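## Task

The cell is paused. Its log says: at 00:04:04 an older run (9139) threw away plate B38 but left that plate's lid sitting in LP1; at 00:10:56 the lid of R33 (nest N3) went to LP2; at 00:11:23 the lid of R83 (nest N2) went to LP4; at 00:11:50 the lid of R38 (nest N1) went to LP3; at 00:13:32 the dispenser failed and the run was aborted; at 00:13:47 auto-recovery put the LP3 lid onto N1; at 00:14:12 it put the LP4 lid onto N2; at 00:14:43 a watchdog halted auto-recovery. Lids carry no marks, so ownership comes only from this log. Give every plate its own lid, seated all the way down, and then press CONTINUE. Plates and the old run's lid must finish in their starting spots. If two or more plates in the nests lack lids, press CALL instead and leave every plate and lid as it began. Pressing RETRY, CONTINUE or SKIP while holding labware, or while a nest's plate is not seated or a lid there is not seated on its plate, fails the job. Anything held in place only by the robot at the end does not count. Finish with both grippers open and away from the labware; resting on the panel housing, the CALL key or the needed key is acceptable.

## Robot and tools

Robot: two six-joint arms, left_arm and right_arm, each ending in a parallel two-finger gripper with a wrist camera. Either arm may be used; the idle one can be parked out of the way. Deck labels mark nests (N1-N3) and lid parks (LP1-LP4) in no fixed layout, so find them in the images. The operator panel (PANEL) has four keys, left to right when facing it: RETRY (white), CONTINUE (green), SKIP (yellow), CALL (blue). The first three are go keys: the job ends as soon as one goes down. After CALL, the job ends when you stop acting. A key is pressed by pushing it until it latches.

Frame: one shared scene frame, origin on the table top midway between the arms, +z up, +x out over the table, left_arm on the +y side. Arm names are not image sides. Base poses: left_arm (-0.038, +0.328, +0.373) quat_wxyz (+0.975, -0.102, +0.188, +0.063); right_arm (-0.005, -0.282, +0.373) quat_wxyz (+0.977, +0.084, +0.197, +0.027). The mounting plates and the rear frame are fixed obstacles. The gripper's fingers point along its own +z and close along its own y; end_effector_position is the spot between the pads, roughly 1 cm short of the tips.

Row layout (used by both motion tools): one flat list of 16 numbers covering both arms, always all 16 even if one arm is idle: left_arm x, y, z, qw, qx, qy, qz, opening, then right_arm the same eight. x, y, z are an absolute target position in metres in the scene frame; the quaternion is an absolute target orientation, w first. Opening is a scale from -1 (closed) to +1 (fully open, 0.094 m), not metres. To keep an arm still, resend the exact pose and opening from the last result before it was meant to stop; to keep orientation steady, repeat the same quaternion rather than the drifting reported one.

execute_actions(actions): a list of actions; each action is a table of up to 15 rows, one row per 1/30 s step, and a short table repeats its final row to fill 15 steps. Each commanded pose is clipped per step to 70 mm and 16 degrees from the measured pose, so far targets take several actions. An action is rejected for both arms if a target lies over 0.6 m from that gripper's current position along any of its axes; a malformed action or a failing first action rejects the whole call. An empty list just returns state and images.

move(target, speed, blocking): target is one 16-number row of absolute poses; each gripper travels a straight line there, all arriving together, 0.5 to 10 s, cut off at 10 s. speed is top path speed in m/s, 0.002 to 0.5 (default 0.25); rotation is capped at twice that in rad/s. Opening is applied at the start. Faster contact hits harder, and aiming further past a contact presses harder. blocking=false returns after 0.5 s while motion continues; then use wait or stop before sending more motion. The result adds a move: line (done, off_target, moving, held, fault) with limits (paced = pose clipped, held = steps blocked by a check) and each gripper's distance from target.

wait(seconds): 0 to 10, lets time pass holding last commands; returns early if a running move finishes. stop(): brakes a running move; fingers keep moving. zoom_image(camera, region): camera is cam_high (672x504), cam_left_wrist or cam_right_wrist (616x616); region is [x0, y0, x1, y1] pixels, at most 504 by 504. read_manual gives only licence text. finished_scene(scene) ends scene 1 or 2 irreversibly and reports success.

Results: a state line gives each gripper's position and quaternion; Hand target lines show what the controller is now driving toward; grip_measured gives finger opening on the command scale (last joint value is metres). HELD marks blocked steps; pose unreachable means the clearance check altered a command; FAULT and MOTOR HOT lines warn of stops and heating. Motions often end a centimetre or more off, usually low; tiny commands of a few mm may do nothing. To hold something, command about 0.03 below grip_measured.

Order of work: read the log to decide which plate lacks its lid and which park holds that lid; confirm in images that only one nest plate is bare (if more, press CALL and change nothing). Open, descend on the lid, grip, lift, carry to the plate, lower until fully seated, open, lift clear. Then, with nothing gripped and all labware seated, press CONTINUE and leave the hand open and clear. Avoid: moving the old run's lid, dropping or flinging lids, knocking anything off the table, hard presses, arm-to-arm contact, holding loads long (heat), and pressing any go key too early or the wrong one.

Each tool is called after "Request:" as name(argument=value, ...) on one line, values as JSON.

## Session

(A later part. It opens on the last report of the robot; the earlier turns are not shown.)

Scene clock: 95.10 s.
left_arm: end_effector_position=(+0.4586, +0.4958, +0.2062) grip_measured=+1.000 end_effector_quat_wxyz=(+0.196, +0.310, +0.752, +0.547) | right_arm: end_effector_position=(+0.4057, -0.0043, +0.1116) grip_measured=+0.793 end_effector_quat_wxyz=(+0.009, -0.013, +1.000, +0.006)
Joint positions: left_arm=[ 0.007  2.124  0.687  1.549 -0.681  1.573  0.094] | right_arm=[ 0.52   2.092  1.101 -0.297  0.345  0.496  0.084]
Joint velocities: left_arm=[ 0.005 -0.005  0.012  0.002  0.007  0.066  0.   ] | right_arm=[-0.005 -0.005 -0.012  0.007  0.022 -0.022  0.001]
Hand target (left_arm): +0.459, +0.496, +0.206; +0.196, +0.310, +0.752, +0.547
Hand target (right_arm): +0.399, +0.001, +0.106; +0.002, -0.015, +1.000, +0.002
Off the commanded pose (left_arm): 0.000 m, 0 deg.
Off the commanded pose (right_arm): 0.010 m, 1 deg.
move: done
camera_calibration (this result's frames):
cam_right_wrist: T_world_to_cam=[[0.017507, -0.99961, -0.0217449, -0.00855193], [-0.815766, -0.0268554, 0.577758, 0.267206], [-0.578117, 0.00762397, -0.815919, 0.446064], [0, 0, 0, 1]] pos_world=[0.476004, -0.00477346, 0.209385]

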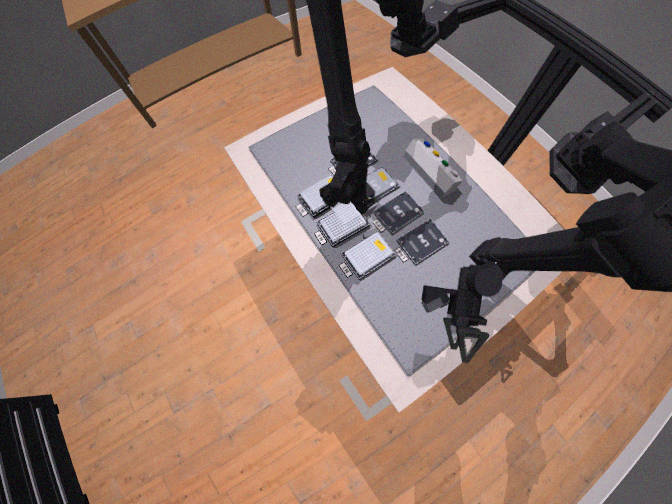

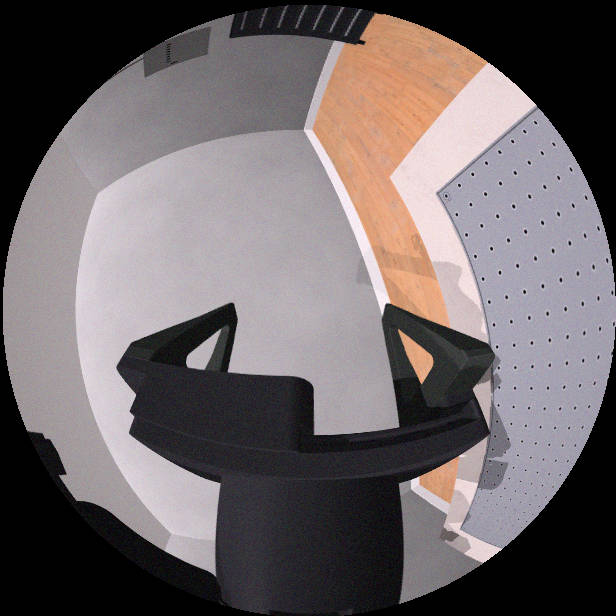

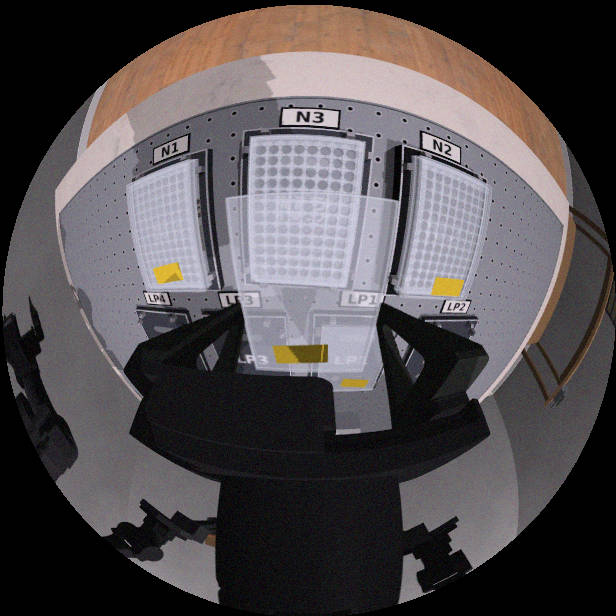

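Request:
zoom_image(camera="cam_right_wrist", region=[215, 110, 415, 310])

Request:
zoom_image(camera="cam_right_wrist", region=[370, 125, 510, 310])

Request:
zoom_image(camera="cam_right_wrist", region=[110, 125, 250, 310])

Region (215, 110, 415, 310) of cam_right_wrist's 616x616 image, scaled by 2.520, with more detail than that image has.

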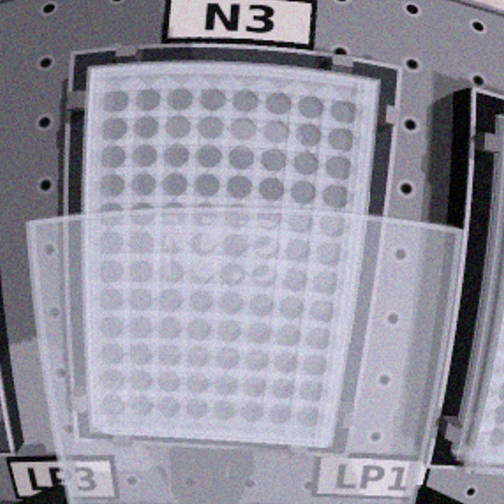

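Region (370, 125, 510, 310) of cam_right_wrist's 616x616 image, scaled by 2.724, with more detail than that image has; it fills the left 381 columns of this view, and the rest is white.

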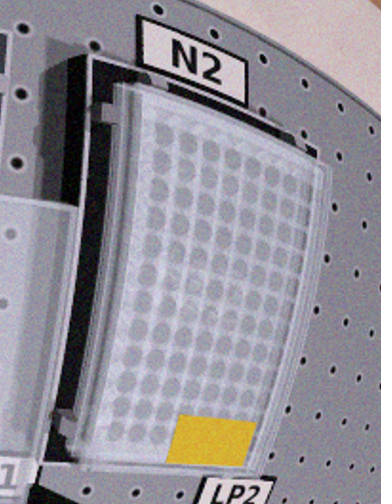

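Region (110, 125, 250, 310) of cam_right_wrist's 616x616 image, scaled by 2.724, with more detail than that image has; it fills the left 381 columns of this view, and the rest is white.

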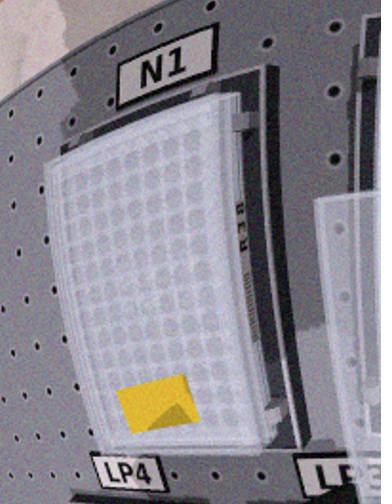

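Request:
move(target=[0.4586,0.4958,0.2062,0.196,0.310,0.752,0.547,1, 0.447,0.007,0.072,0,0.0175,1,0,0.755], speed=0.06)

Request:
zoom_image(camera="cam_right_wrist", region=[205, 170, 415, 380])

Scene clock: 123.23 s.
left_arm: end_effector_position=(+0.4586, +0.4958, +0.2062) grip_measured=+1.000 end_effector_quat_wxyz=(+0.196, +0.310, +0.752, +0.547) | right_arm: end_effector_position=(+0.4408, +0.0155, +0.0835) grip_measured=+0.793 end_effector_quat_wxyz=(+0.006, +0.002, +1.000, +0.004)
Joint positions: left_arm=[ 0.007  2.124  0.687  1.549 -0.681  1.573  0.094] | right_arm=[ 0.502  2.195  1.261 -0.353  0.34   0.509  0.084]
Joint velocities: left_arm=[-0.005  0.015 -0.007  0.012 -0.022  0.037  0.   ] | right_arm=[-0.005 -0.015 -0.012 -0.022 -0.051 -0.066  0.   ]
Hand target (left_arm): +0.459, +0.496, +0.206; +0.196, +0.310, +0.752, +0.547
Hand target (right_arm): +0.447, +0.007, +0.073; +0.000, +0.017, +1.000, -0.000
Off the commanded pose (left_arm): 0.000 m, 0 deg.
Off the commanded pose (right_arm): 0.016 m, 2 deg.
move: off_target (right_arm)
camera_calibration (this result's frames):
cam_right_wrist: T_world_to_cam=[[-0.0118564, -0.999756, -0.0186634, 0.0226844], [-0.81346, -0.00121055, 0.58162, 0.310834], [-0.5815, 0.0220779, -0.813247, 0.44436], [0, 0, 0, 1]] pos_world=[0.511515, 0.0132447, 0.18101]

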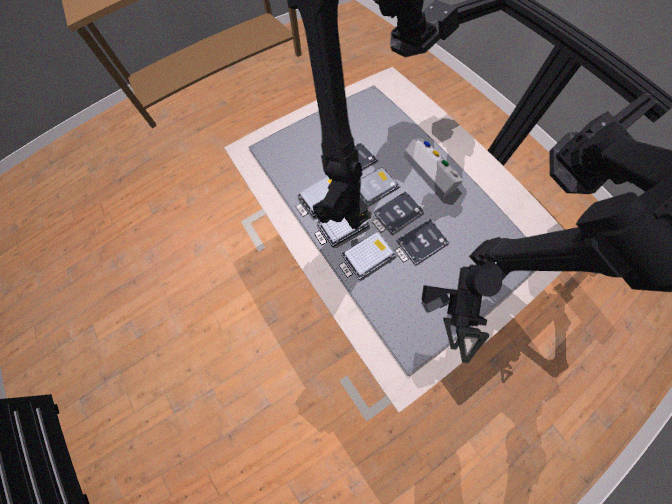

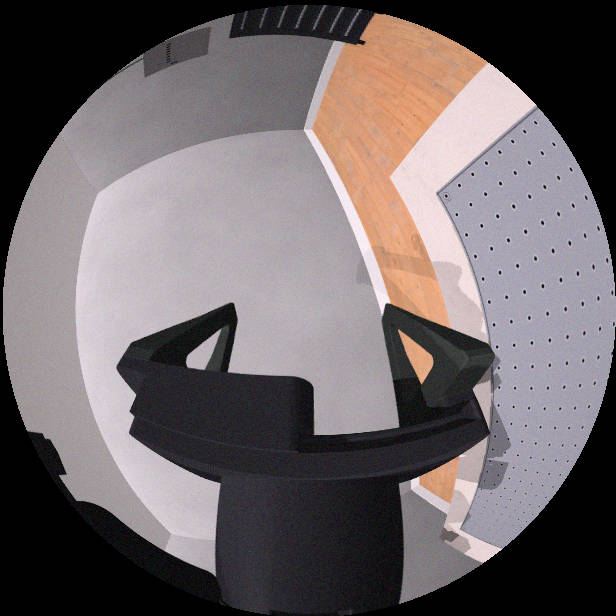

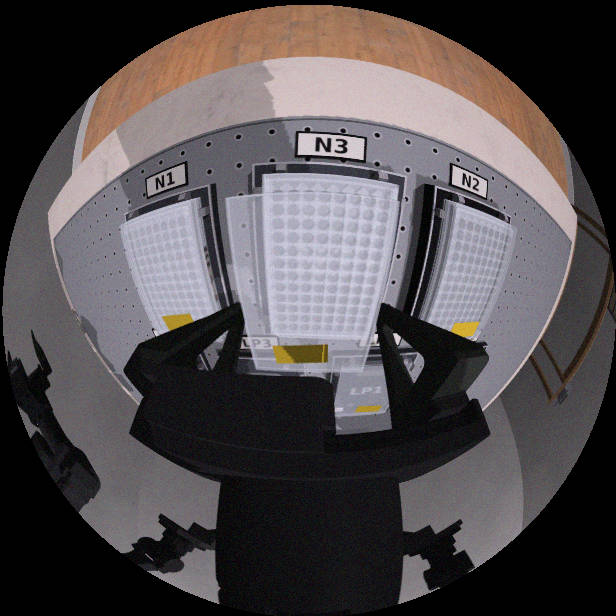

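Region (205, 170, 415, 380) of cam_right_wrist's 616x616 image, scaled by 2.400, with more detail than that image has.

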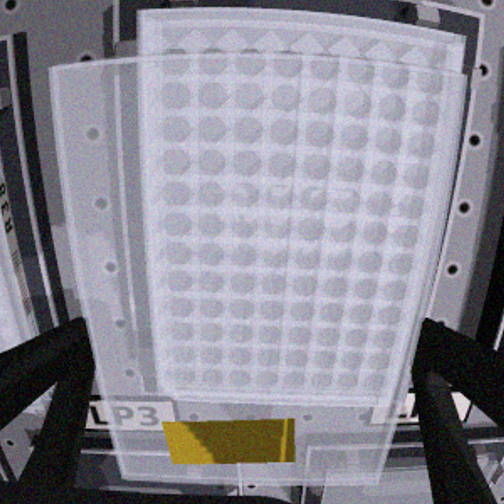

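Request:
move(target=[0.4586,0.4958,0.2062,0.196,0.310,0.752,0.547,1, 0.4565,-0.0045,0.066,-0.006,0.033,1,-0.004,0.755], speed=0.03)

Request:
zoom_image(camera="cam_right_wrist", region=[205, 170, 415, 380])

Scene clock: 128.43 s.
left_arm: end_effector_position=(+0.4586, +0.4958, +0.2062) grip_measured=+1.000 end_effector_quat_wxyz=(+0.196, +0.310, +0.752, +0.547) | right_arm: end_effector_position=(+0.4513, +0.0043, +0.0785) grip_measured=+0.793 end_effector_quat_wxyz=(+0.001, +0.018, +1.000, +0.001)
Joint positions: left_arm=[ 0.007  2.124  0.687  1.549 -0.681  1.573  0.094] | right_arm=[ 0.474  2.2    1.281 -0.372  0.334  0.516  0.084]
Joint velocities: left_arm=[-0.005 -0.005  0.002 -0.017 -0.095  0.022  0.   ] | right_arm=[-0.005  0.005 -0.007 -0.017 -0.051 -0.007  0.001]
Hand target (left_arm): +0.459, +0.496, +0.206; +0.196, +0.310, +0.752, +0.547
Hand target (right_arm): +0.456, -0.004, +0.066; -0.006, +0.033, +0.999, -0.004
Off the commanded pose (left_arm): 0.000 m, 0 deg.
Off the commanded pose (right_arm): 0.016 m, 2 deg.
move: off_target (right_arm)
camera_calibration (this result's frames):
cam_right_wrist: T_world_to_cam=[[-0.043189, -0.999001, -0.0114569, 0.0250408], [-0.806833, 0.0281136, 0.59011, 0.318511], [-0.589198, 0.0347301, -0.807242, 0.449563], [0, 0, 0, 1]] pos_world=[0.522949, 0.000447902, 0.175237]

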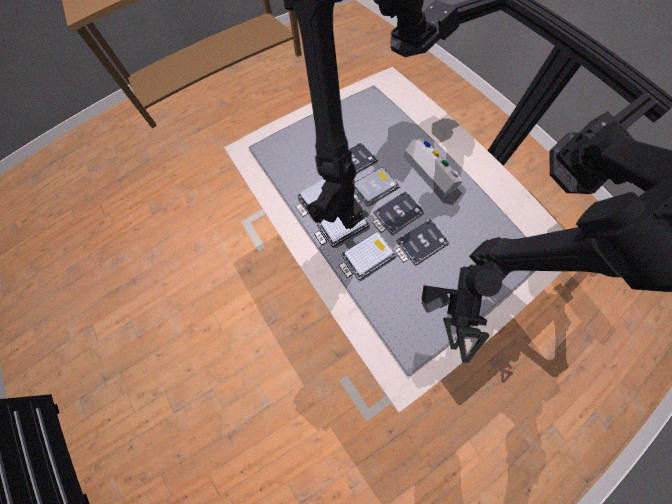

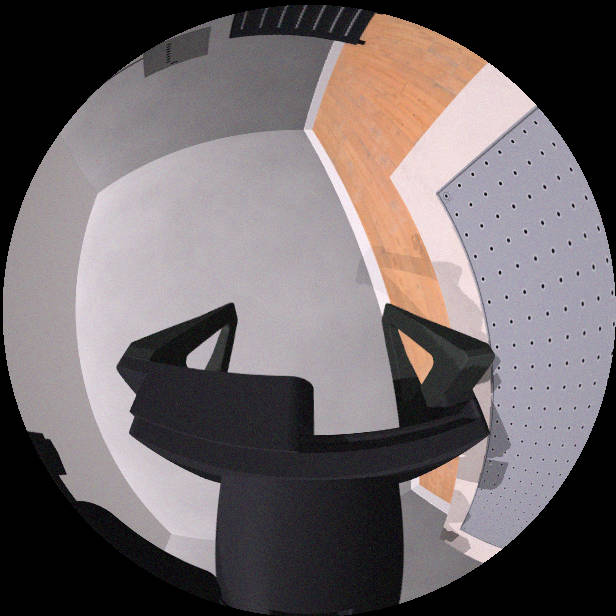

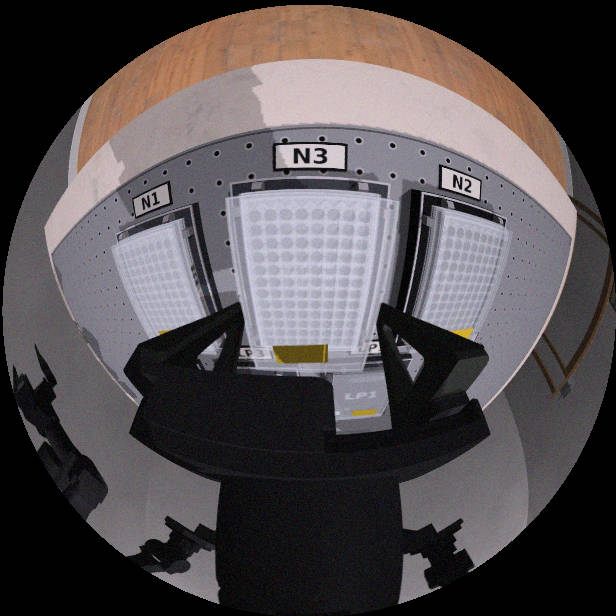

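Region (205, 170, 415, 380) of cam_right_wrist's 616x616 image, scaled by 2.400, with more detail than that image has.

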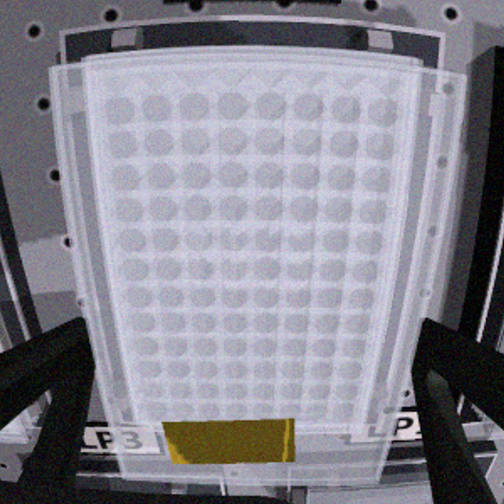

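Request:
zoom_image(camera="cam_right_wrist", region=[220, 175, 310, 265])

Request:
zoom_image(camera="cam_right_wrist", region=[315, 175, 405, 265])

Request:
zoom_image(camera="cam_right_wrist", region=[240, 290, 380, 380])

Region (220, 175, 310, 265) of cam_right_wrist's 616x616 image, scaled by 5.600, with more detail than that image has.

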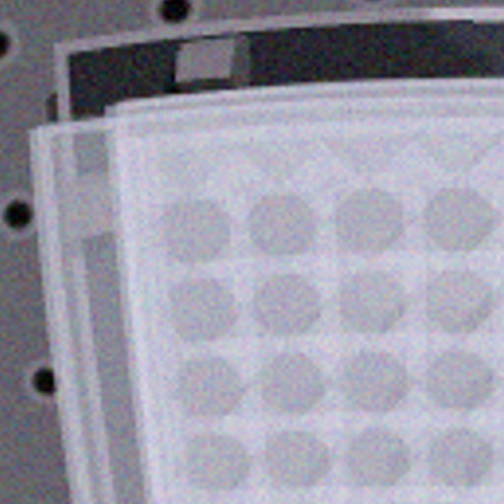

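Region (315, 175, 405, 265) of cam_right_wrist's 616x616 image, scaled by 5.600, with more detail than that image has.

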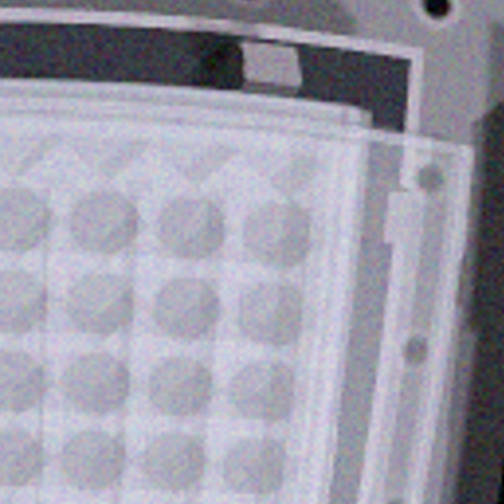

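Region (240, 290, 380, 380) of cam_right_wrist's 616x616 image, scaled by 3.600, with more detail than that image has; it fills the top 324 rows of this view, and the rest is white.

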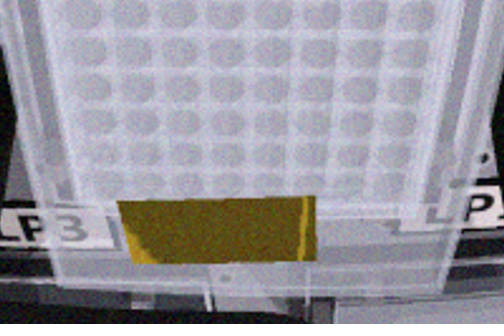

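Request:
move(target=[0.4586,0.4958,0.2062,0.196,0.310,0.752,0.547,1, 0.4555,-0.0035,0.059,-0.006,0.027,1,-0.004,0.755], speed=0.015)

Request:
zoom_image(camera="cam_right_wrist", region=[205, 170, 415, 380])

Scene clock: 160.67 s.
left_arm: end_effector_position=(+0.4586, +0.4958, +0.2062) grip_measured=+1.000 end_effector_quat_wxyz=(+0.196, +0.310, +0.752, +0.547) | right_arm: end_effector_position=(+0.4465, +0.0049, +0.0709) grip_measured=+0.793 end_effector_quat_wxyz=(-0.004, +0.016, +1.000, -0.002)
Joint positions: left_arm=[ 0.007  2.124  0.687  1.549 -0.681  1.573  0.094] | right_arm=[ 0.474  2.219  1.288 -0.372  0.333  0.516  0.084]
Joint velocities: left_arm=[ 0.015  0.005 -0.012 -0.017  0.037  0.022  0.   ] | right_arm=[ 0.005 -0.015  0.022  0.007 -0.051  0.051  0.   ]
Hand target (left_arm): +0.459, +0.496, +0.206; +0.196, +0.310, +0.752, +0.547
Hand target (right_arm): +0.455, -0.004, +0.059; -0.006, +0.027, +1.000, -0.004
Off the commanded pose (left_arm): 0.000 m, 0 deg.
Off the commanded pose (right_arm): 0.017 m, 1 deg.
move: off_target (right_arm)
camera_calibration (this result's frames):
cam_right_wrist: T_world_to_cam=[[-0.0396626, -0.999193, -0.00635664, 0.0234511], [-0.800651, 0.0279742, 0.598477, 0.315783], [-0.597816, 0.0288266, -0.801115, 0.444029], [0, 0, 0, 1]] pos_world=[0.519209, 0.00179856, 0.166879]

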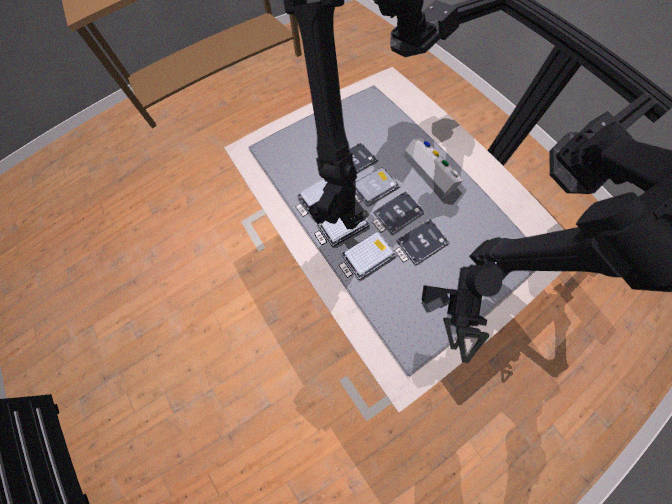

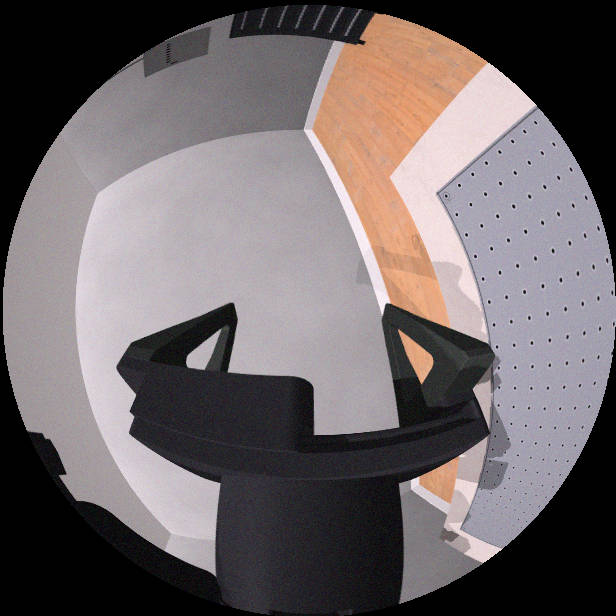

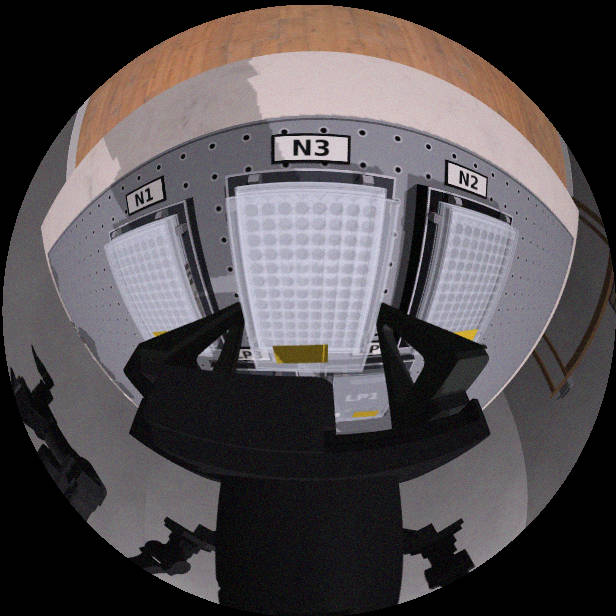

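Region (205, 170, 415, 380) of cam_right_wrist's 616x616 image, scaled by 2.400, with more detail than that image has.

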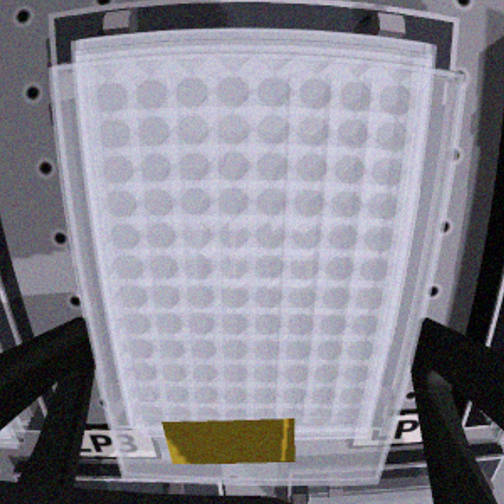

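Request:
move(target=[0.4586,0.4958,0.2062,0.196,0.310,0.752,0.547,1, 0.4595,-0.002,0.059,0.001,0.027,1,0.0,0.755], speed=0.015)

Scene clock: 172.57 s.
left_arm: end_effector_position=(+0.4586, +0.4958, +0.2062) grip_measured=+1.000 end_effector_quat_wxyz=(+0.196, +0.310, +0.752, +0.547) | right_arm: end_effector_position=(+0.4474, +0.0054, +0.0709) grip_measured=+0.793 end_effector_quat_wxyz=(-0.002, +0.016, +1.000, -0.000)
Joint positions: left_arm=[ 0.007  2.124  0.687  1.549 -0.681  1.573  0.094] | right_arm=[ 0.474  2.219  1.288 -0.368  0.333  0.516  0.084]
Joint velocities: left_arm=[-0.005  0.015 -0.002 -0.007 -0.081 -0.081  0.   ] | right_arm=[-0.005 -0.024 -0.007 -0.022  0.007 -0.007 -0.   ]
Hand target (left_arm): +0.459, +0.496, +0.206; +0.196, +0.310, +0.752, +0.547
Hand target (right_arm): +0.459, -0.002, +0.060; +0.001, +0.027, +1.000, -0.000
Off the commanded pose (left_arm): 0.000 m, 0 deg.
Off the commanded pose (right_arm): 0.019 m, 1 deg.
move: off_target (right_arm)
camera_calibration (this result's frames):
cam_right_wrist: T_world_to_cam=[[-0.0410166, -0.999121, -0.00866302, 0.0247729], [-0.802605, 0.0277825, 0.595864, 0.317511], [-0.595099, 0.0313933, -0.803039, 0.443422], [0, 0, 0, 1]] pos_world=[0.519732, 0.00200943, 0.167106]

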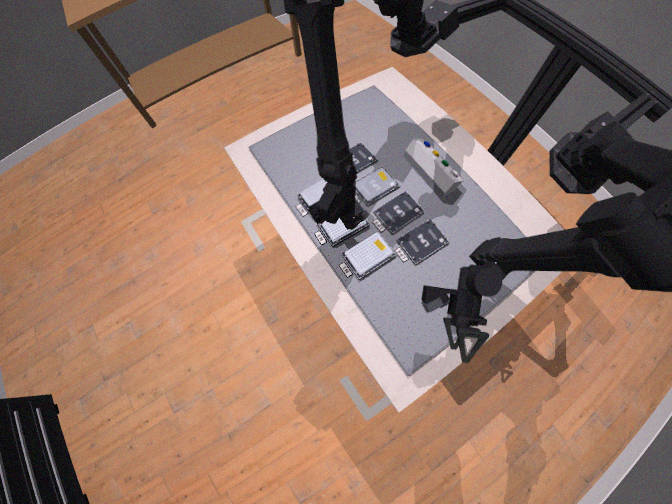

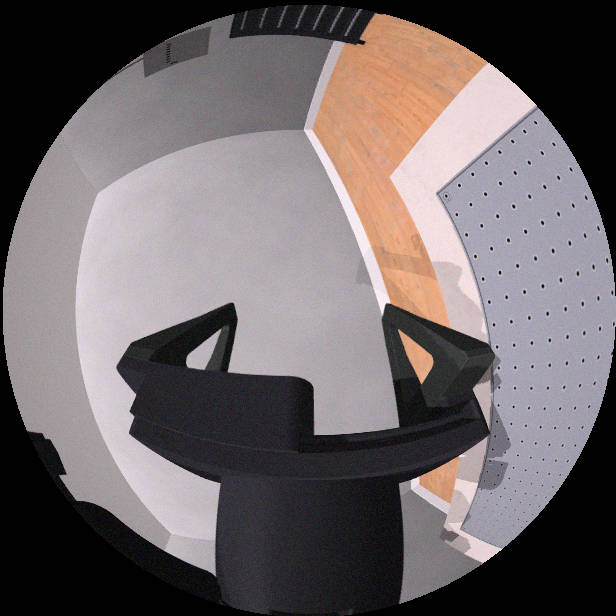

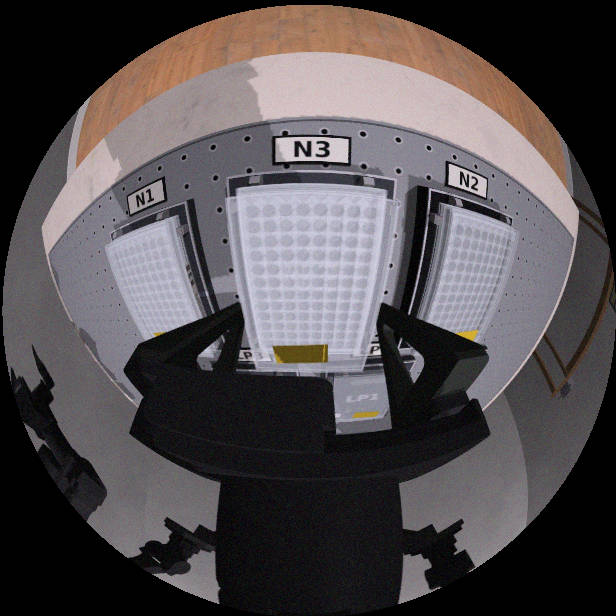

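Request:
move(target=[0.4586,0.4958,0.2062,0.196,0.310,0.752,0.547,1, 0.4625,-0.0027,0.059,0.005,0.027,1,0.0025,0.755], speed=0.01)

Request:
zoom_image(camera="cam_right_wrist", region=[220, 175, 310, 265])

Request:
zoom_image(camera="cam_right_wrist", region=[315, 175, 405, 265])

Request:
zoom_image(camera="cam_right_wrist", region=[240, 290, 380, 380])

Scene clock: 184.00 s.
left_arm: end_effector_position=(+0.4586, +0.4958, +0.2062) grip_measured=+1.000 end_effector_quat_wxyz=(+0.196, +0.310, +0.752, +0.547) | right_arm: end_effector_position=(+0.4502, +0.0046, +0.0701) grip_measured=+0.793 end_effector_quat_wxyz=(+0.001, +0.019, +1.000, +0.002)
Joint positions: left_arm=[ 0.007  2.124  0.687  1.549 -0.681  1.573  0.094] | right_arm=[ 0.47   2.219  1.288 -0.358  0.331  0.514  0.084]
Joint velocities: left_arm=[-0.005  0.005  0.017  0.002  0.007  0.037  0.   ] | right_arm=[ 0.005 -0.005 -0.012 -0.002  0.066  0.007 -0.001]
Hand target (left_arm): +0.459, +0.496, +0.206; +0.196, +0.310, +0.752, +0.547
Hand target (right_arm): +0.462, -0.003, +0.060; +0.005, +0.027, +1.000, +0.002
Off the commanded pose (left_arm): 0.000 m, 0 deg.
Off the commanded pose (right_arm): 0.018 m, 1 deg.
move: off_target (right_arm)
camera_calibration (this result's frames):
cam_right_wrist: T_world_to_cam=[[-0.0457129, -0.998866, -0.0133409, 0.0264734], [-0.806499, 0.0290222, 0.590522, 0.322382], [-0.589465, 0.0377539, -0.806911, 0.442225], [0, 0, 0, 1]] pos_world=[0.521888, 0.000391336, 0.166816]

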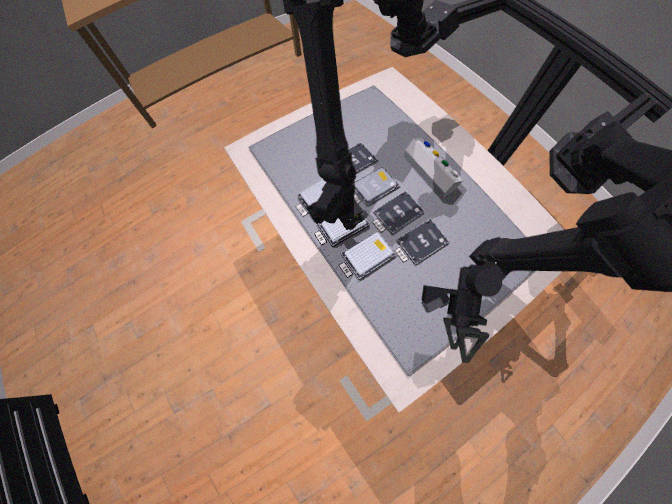

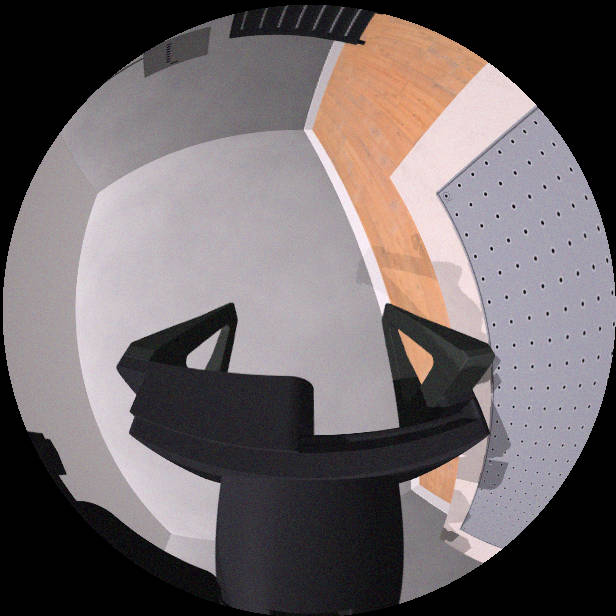

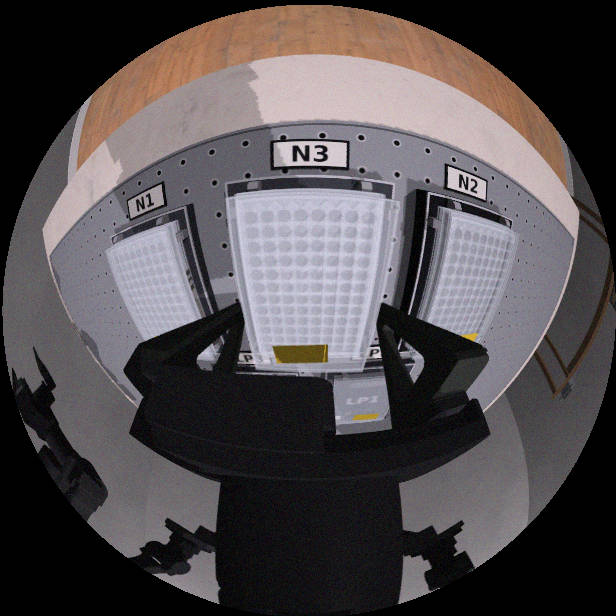

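Region (220, 175, 310, 265) of cam_right_wrist's 616x616 image, scaled by 5.600, with more detail than that image has.

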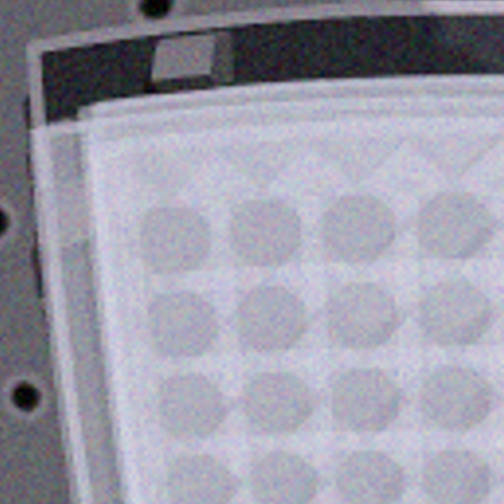

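Region (315, 175, 405, 265) of cam_right_wrist's 616x616 image, scaled by 5.600, with more detail than that image has.

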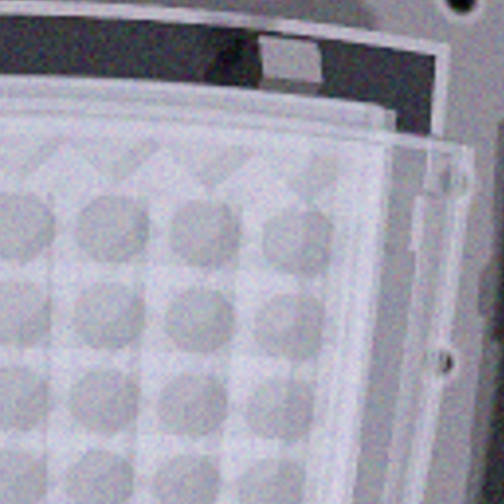

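Region (240, 290, 380, 380) of cam_right_wrist's 616x616 image, scaled by 3.600, with more detail than that image has; it fills the top 324 rows of this view, and the rest is white.

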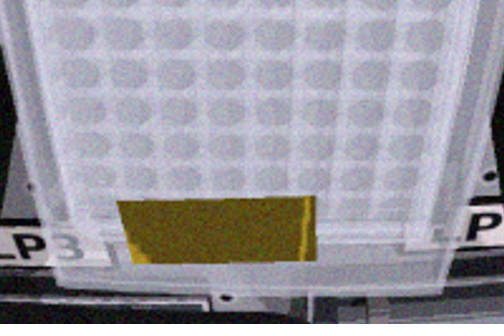

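Request:
move(target=[0.4586,0.4958,0.2062,0.196,0.310,0.752,0.547,1, 0.4625,-0.0017,0.0572,0.005,0.022,1,0.0025,0.755], speed=0.01)

Request:
zoom_image(camera="cam_right_wrist", region=[220, 175, 310, 265])

Request:
zoom_image(camera="cam_right_wrist", region=[315, 175, 405, 265])

Request:
zoom_image(camera="cam_right_wrist", region=[240, 290, 380, 380])

Scene clock: 203.33 s.
left_arm: end_effector_position=(+0.4586, +0.4958, +0.2062) grip_measured=+1.000 end_effector_quat_wxyz=(+0.196, +0.310, +0.752, +0.547) | right_arm: end_effector_position=(+0.4503, +0.0047, +0.0699) grip_measured=+0.793 end_effector_quat_wxyz=(+0.001, +0.014, +1.000, +0.002)
Joint positions: left_arm=[ 0.007  2.124  0.687  1.549 -0.681  1.573  0.094] | right_arm=[ 0.47   2.219  1.288 -0.356  0.331  0.504  0.084]
Joint velocities: left_arm=[-0.005  0.005 -0.002 -0.012  0.037 -0.037  0.   ] | right_arm=[-0.005 -0.005 -0.007  0.007 -0.037 -0.066  0.002]
Hand target (left_arm): +0.459, +0.496, +0.206; +0.196, +0.310, +0.752, +0.547
Hand target (right_arm): +0.462, -0.002, +0.058; +0.005, +0.022, +1.000, +0.002
Off the commanded pose (left_arm): 0.000 m, 0 deg.
Off the commanded pose (right_arm): 0.019 m, 1 deg.
move: off_target (right_arm)
camera_calibration (this result's frames):
cam_right_wrist: T_world_to_cam=[[-0.0361644, -0.99925, -0.0138554, 0.0223604], [-0.807328, 0.0210414, 0.589728, 0.323067], [-0.588994, 0.0325131, -0.807483, 0.442023], [0, 0, 0, 1]] pos_world=[0.521979, 0.00117436, 0.166714]

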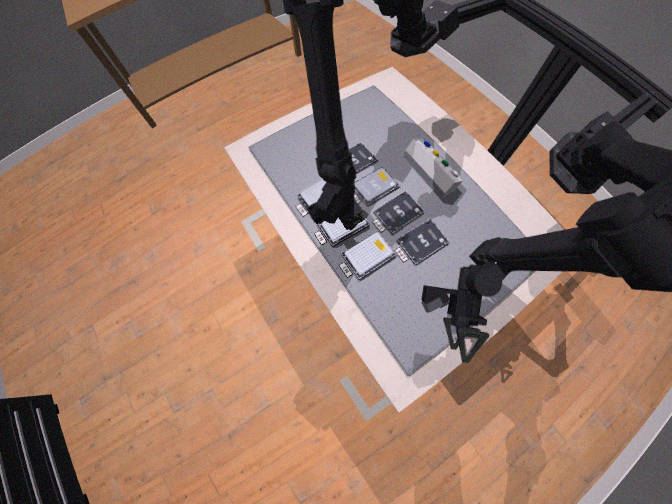

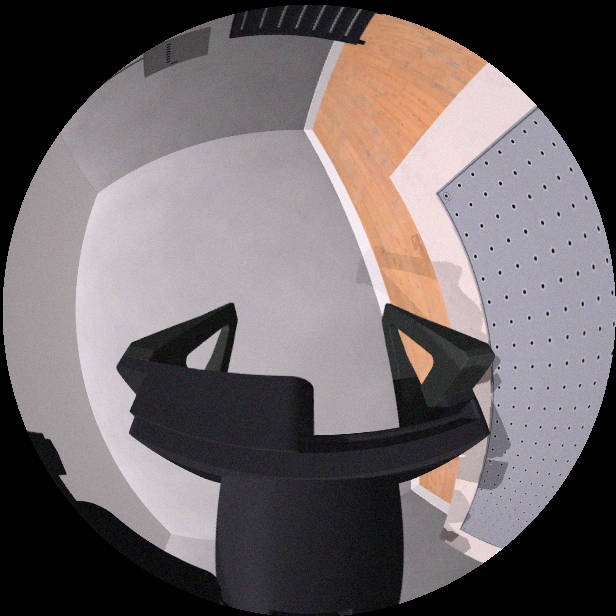

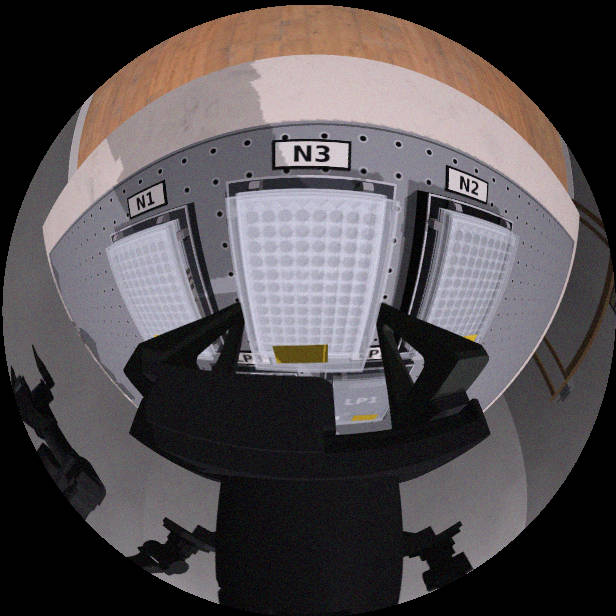

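Region (220, 175, 310, 265) of cam_right_wrist's 616x616 image, scaled by 5.600, with more detail than that image has.

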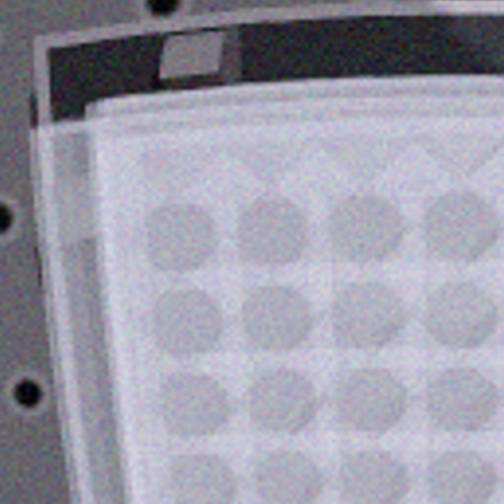

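Region (315, 175, 405, 265) of cam_right_wrist's 616x616 image, scaled by 5.600, with more detail than that image has.

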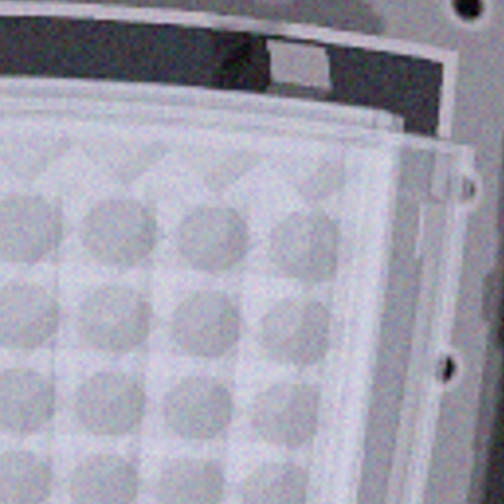

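Region (240, 290, 380, 380) of cam_right_wrist's 616x616 image, scaled by 3.600, with more detail than that image has; it fills the top 324 rows of this view, and the rest is white.

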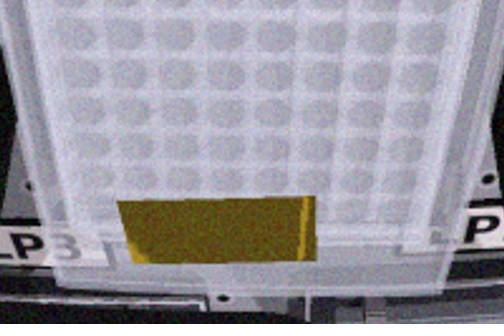

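Request:
move(target=[0.4586,0.4958,0.2062,0.196,0.310,0.752,0.547,1, 0.4625,-0.0008,0.055,0.005,0.022,1,0.0025,0.755], speed=0.01)

Request:
zoom_image(camera="cam_right_wrist", region=[205, 170, 415, 380])

Scene clock: 210.40 s.
left_arm: end_effector_position=(+0.4586, +0.4958, +0.2062) grip_measured=+1.000 end_effector_quat_wxyz=(+0.196, +0.310, +0.752, +0.547) | right_arm: end_effector_position=(+0.4516, +0.0062, +0.0678) grip_measured=+0.793 end_effector_quat_wxyz=(+0.002, +0.014, +1.000, +0.003)
Joint positions: left_arm=[ 0.007  2.124  0.687  1.549 -0.681  1.573  0.094] | right_arm=[ 0.47   2.226  1.295 -0.354  0.331  0.504  0.084]
Joint velocities: left_arm=[-0.005  0.005  0.017 -0.002 -0.007 -0.022  0.   ] | right_arm=[-0.005 -0.015 -0.002  0.007  0.007 -0.037 -0.   ]
Hand target (left_arm): +0.459, +0.496, +0.206; +0.196, +0.310, +0.752, +0.547
Hand target (right_arm): +0.462, -0.001, +0.056; +0.005, +0.022, +1.000, +0.002
Off the commanded pose (left_arm): 0.000 m, 0 deg.
Off the commanded pose (right_arm): 0.018 m, 1 deg.
move: off_target (right_arm)
camera_calibration (this result's frames):
cam_right_wrist: T_world_to_cam=[[-0.0365039, -0.999222, -0.0149168, 0.0241257], [-0.808453, 0.0207539, 0.588195, 0.325987], [-0.587428, 0.0335309, -0.808581, 0.440338], [0, 0, 0, 1]] pos_world=[0.523093, 0.00257645, 0.164665]

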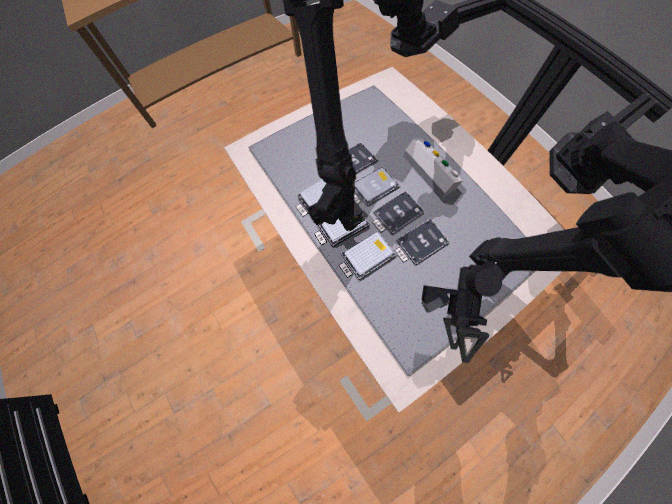

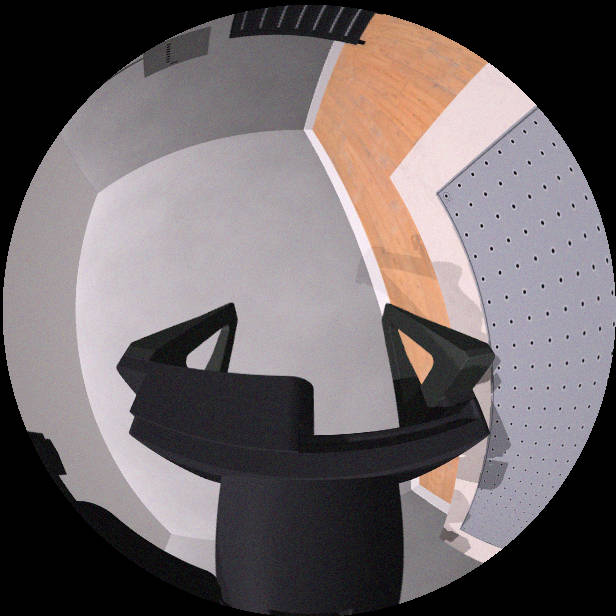

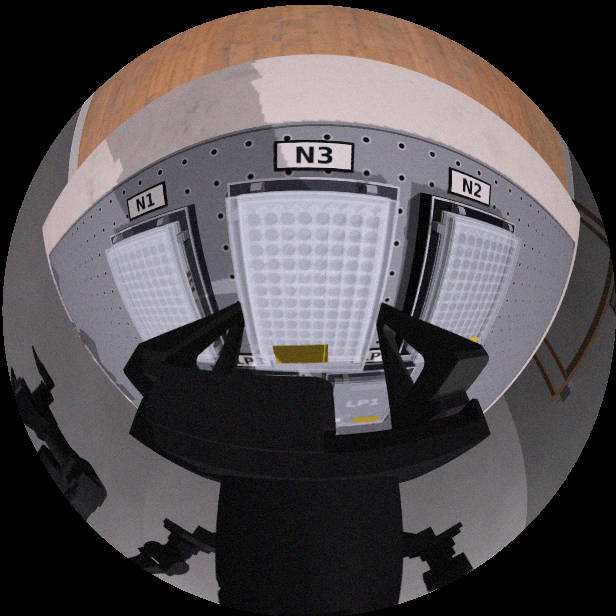

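Region (205, 170, 415, 380) of cam_right_wrist's 616x616 image, scaled by 2.400, with more detail than that image has.

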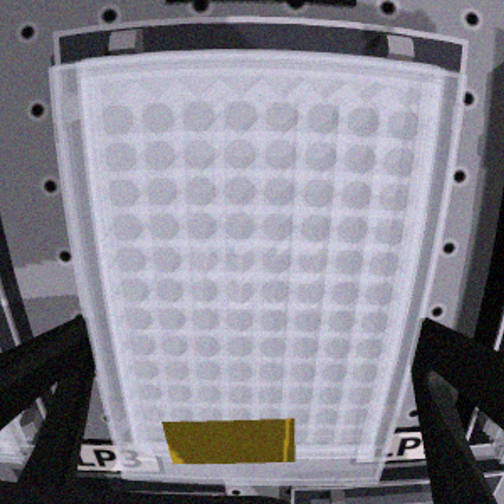

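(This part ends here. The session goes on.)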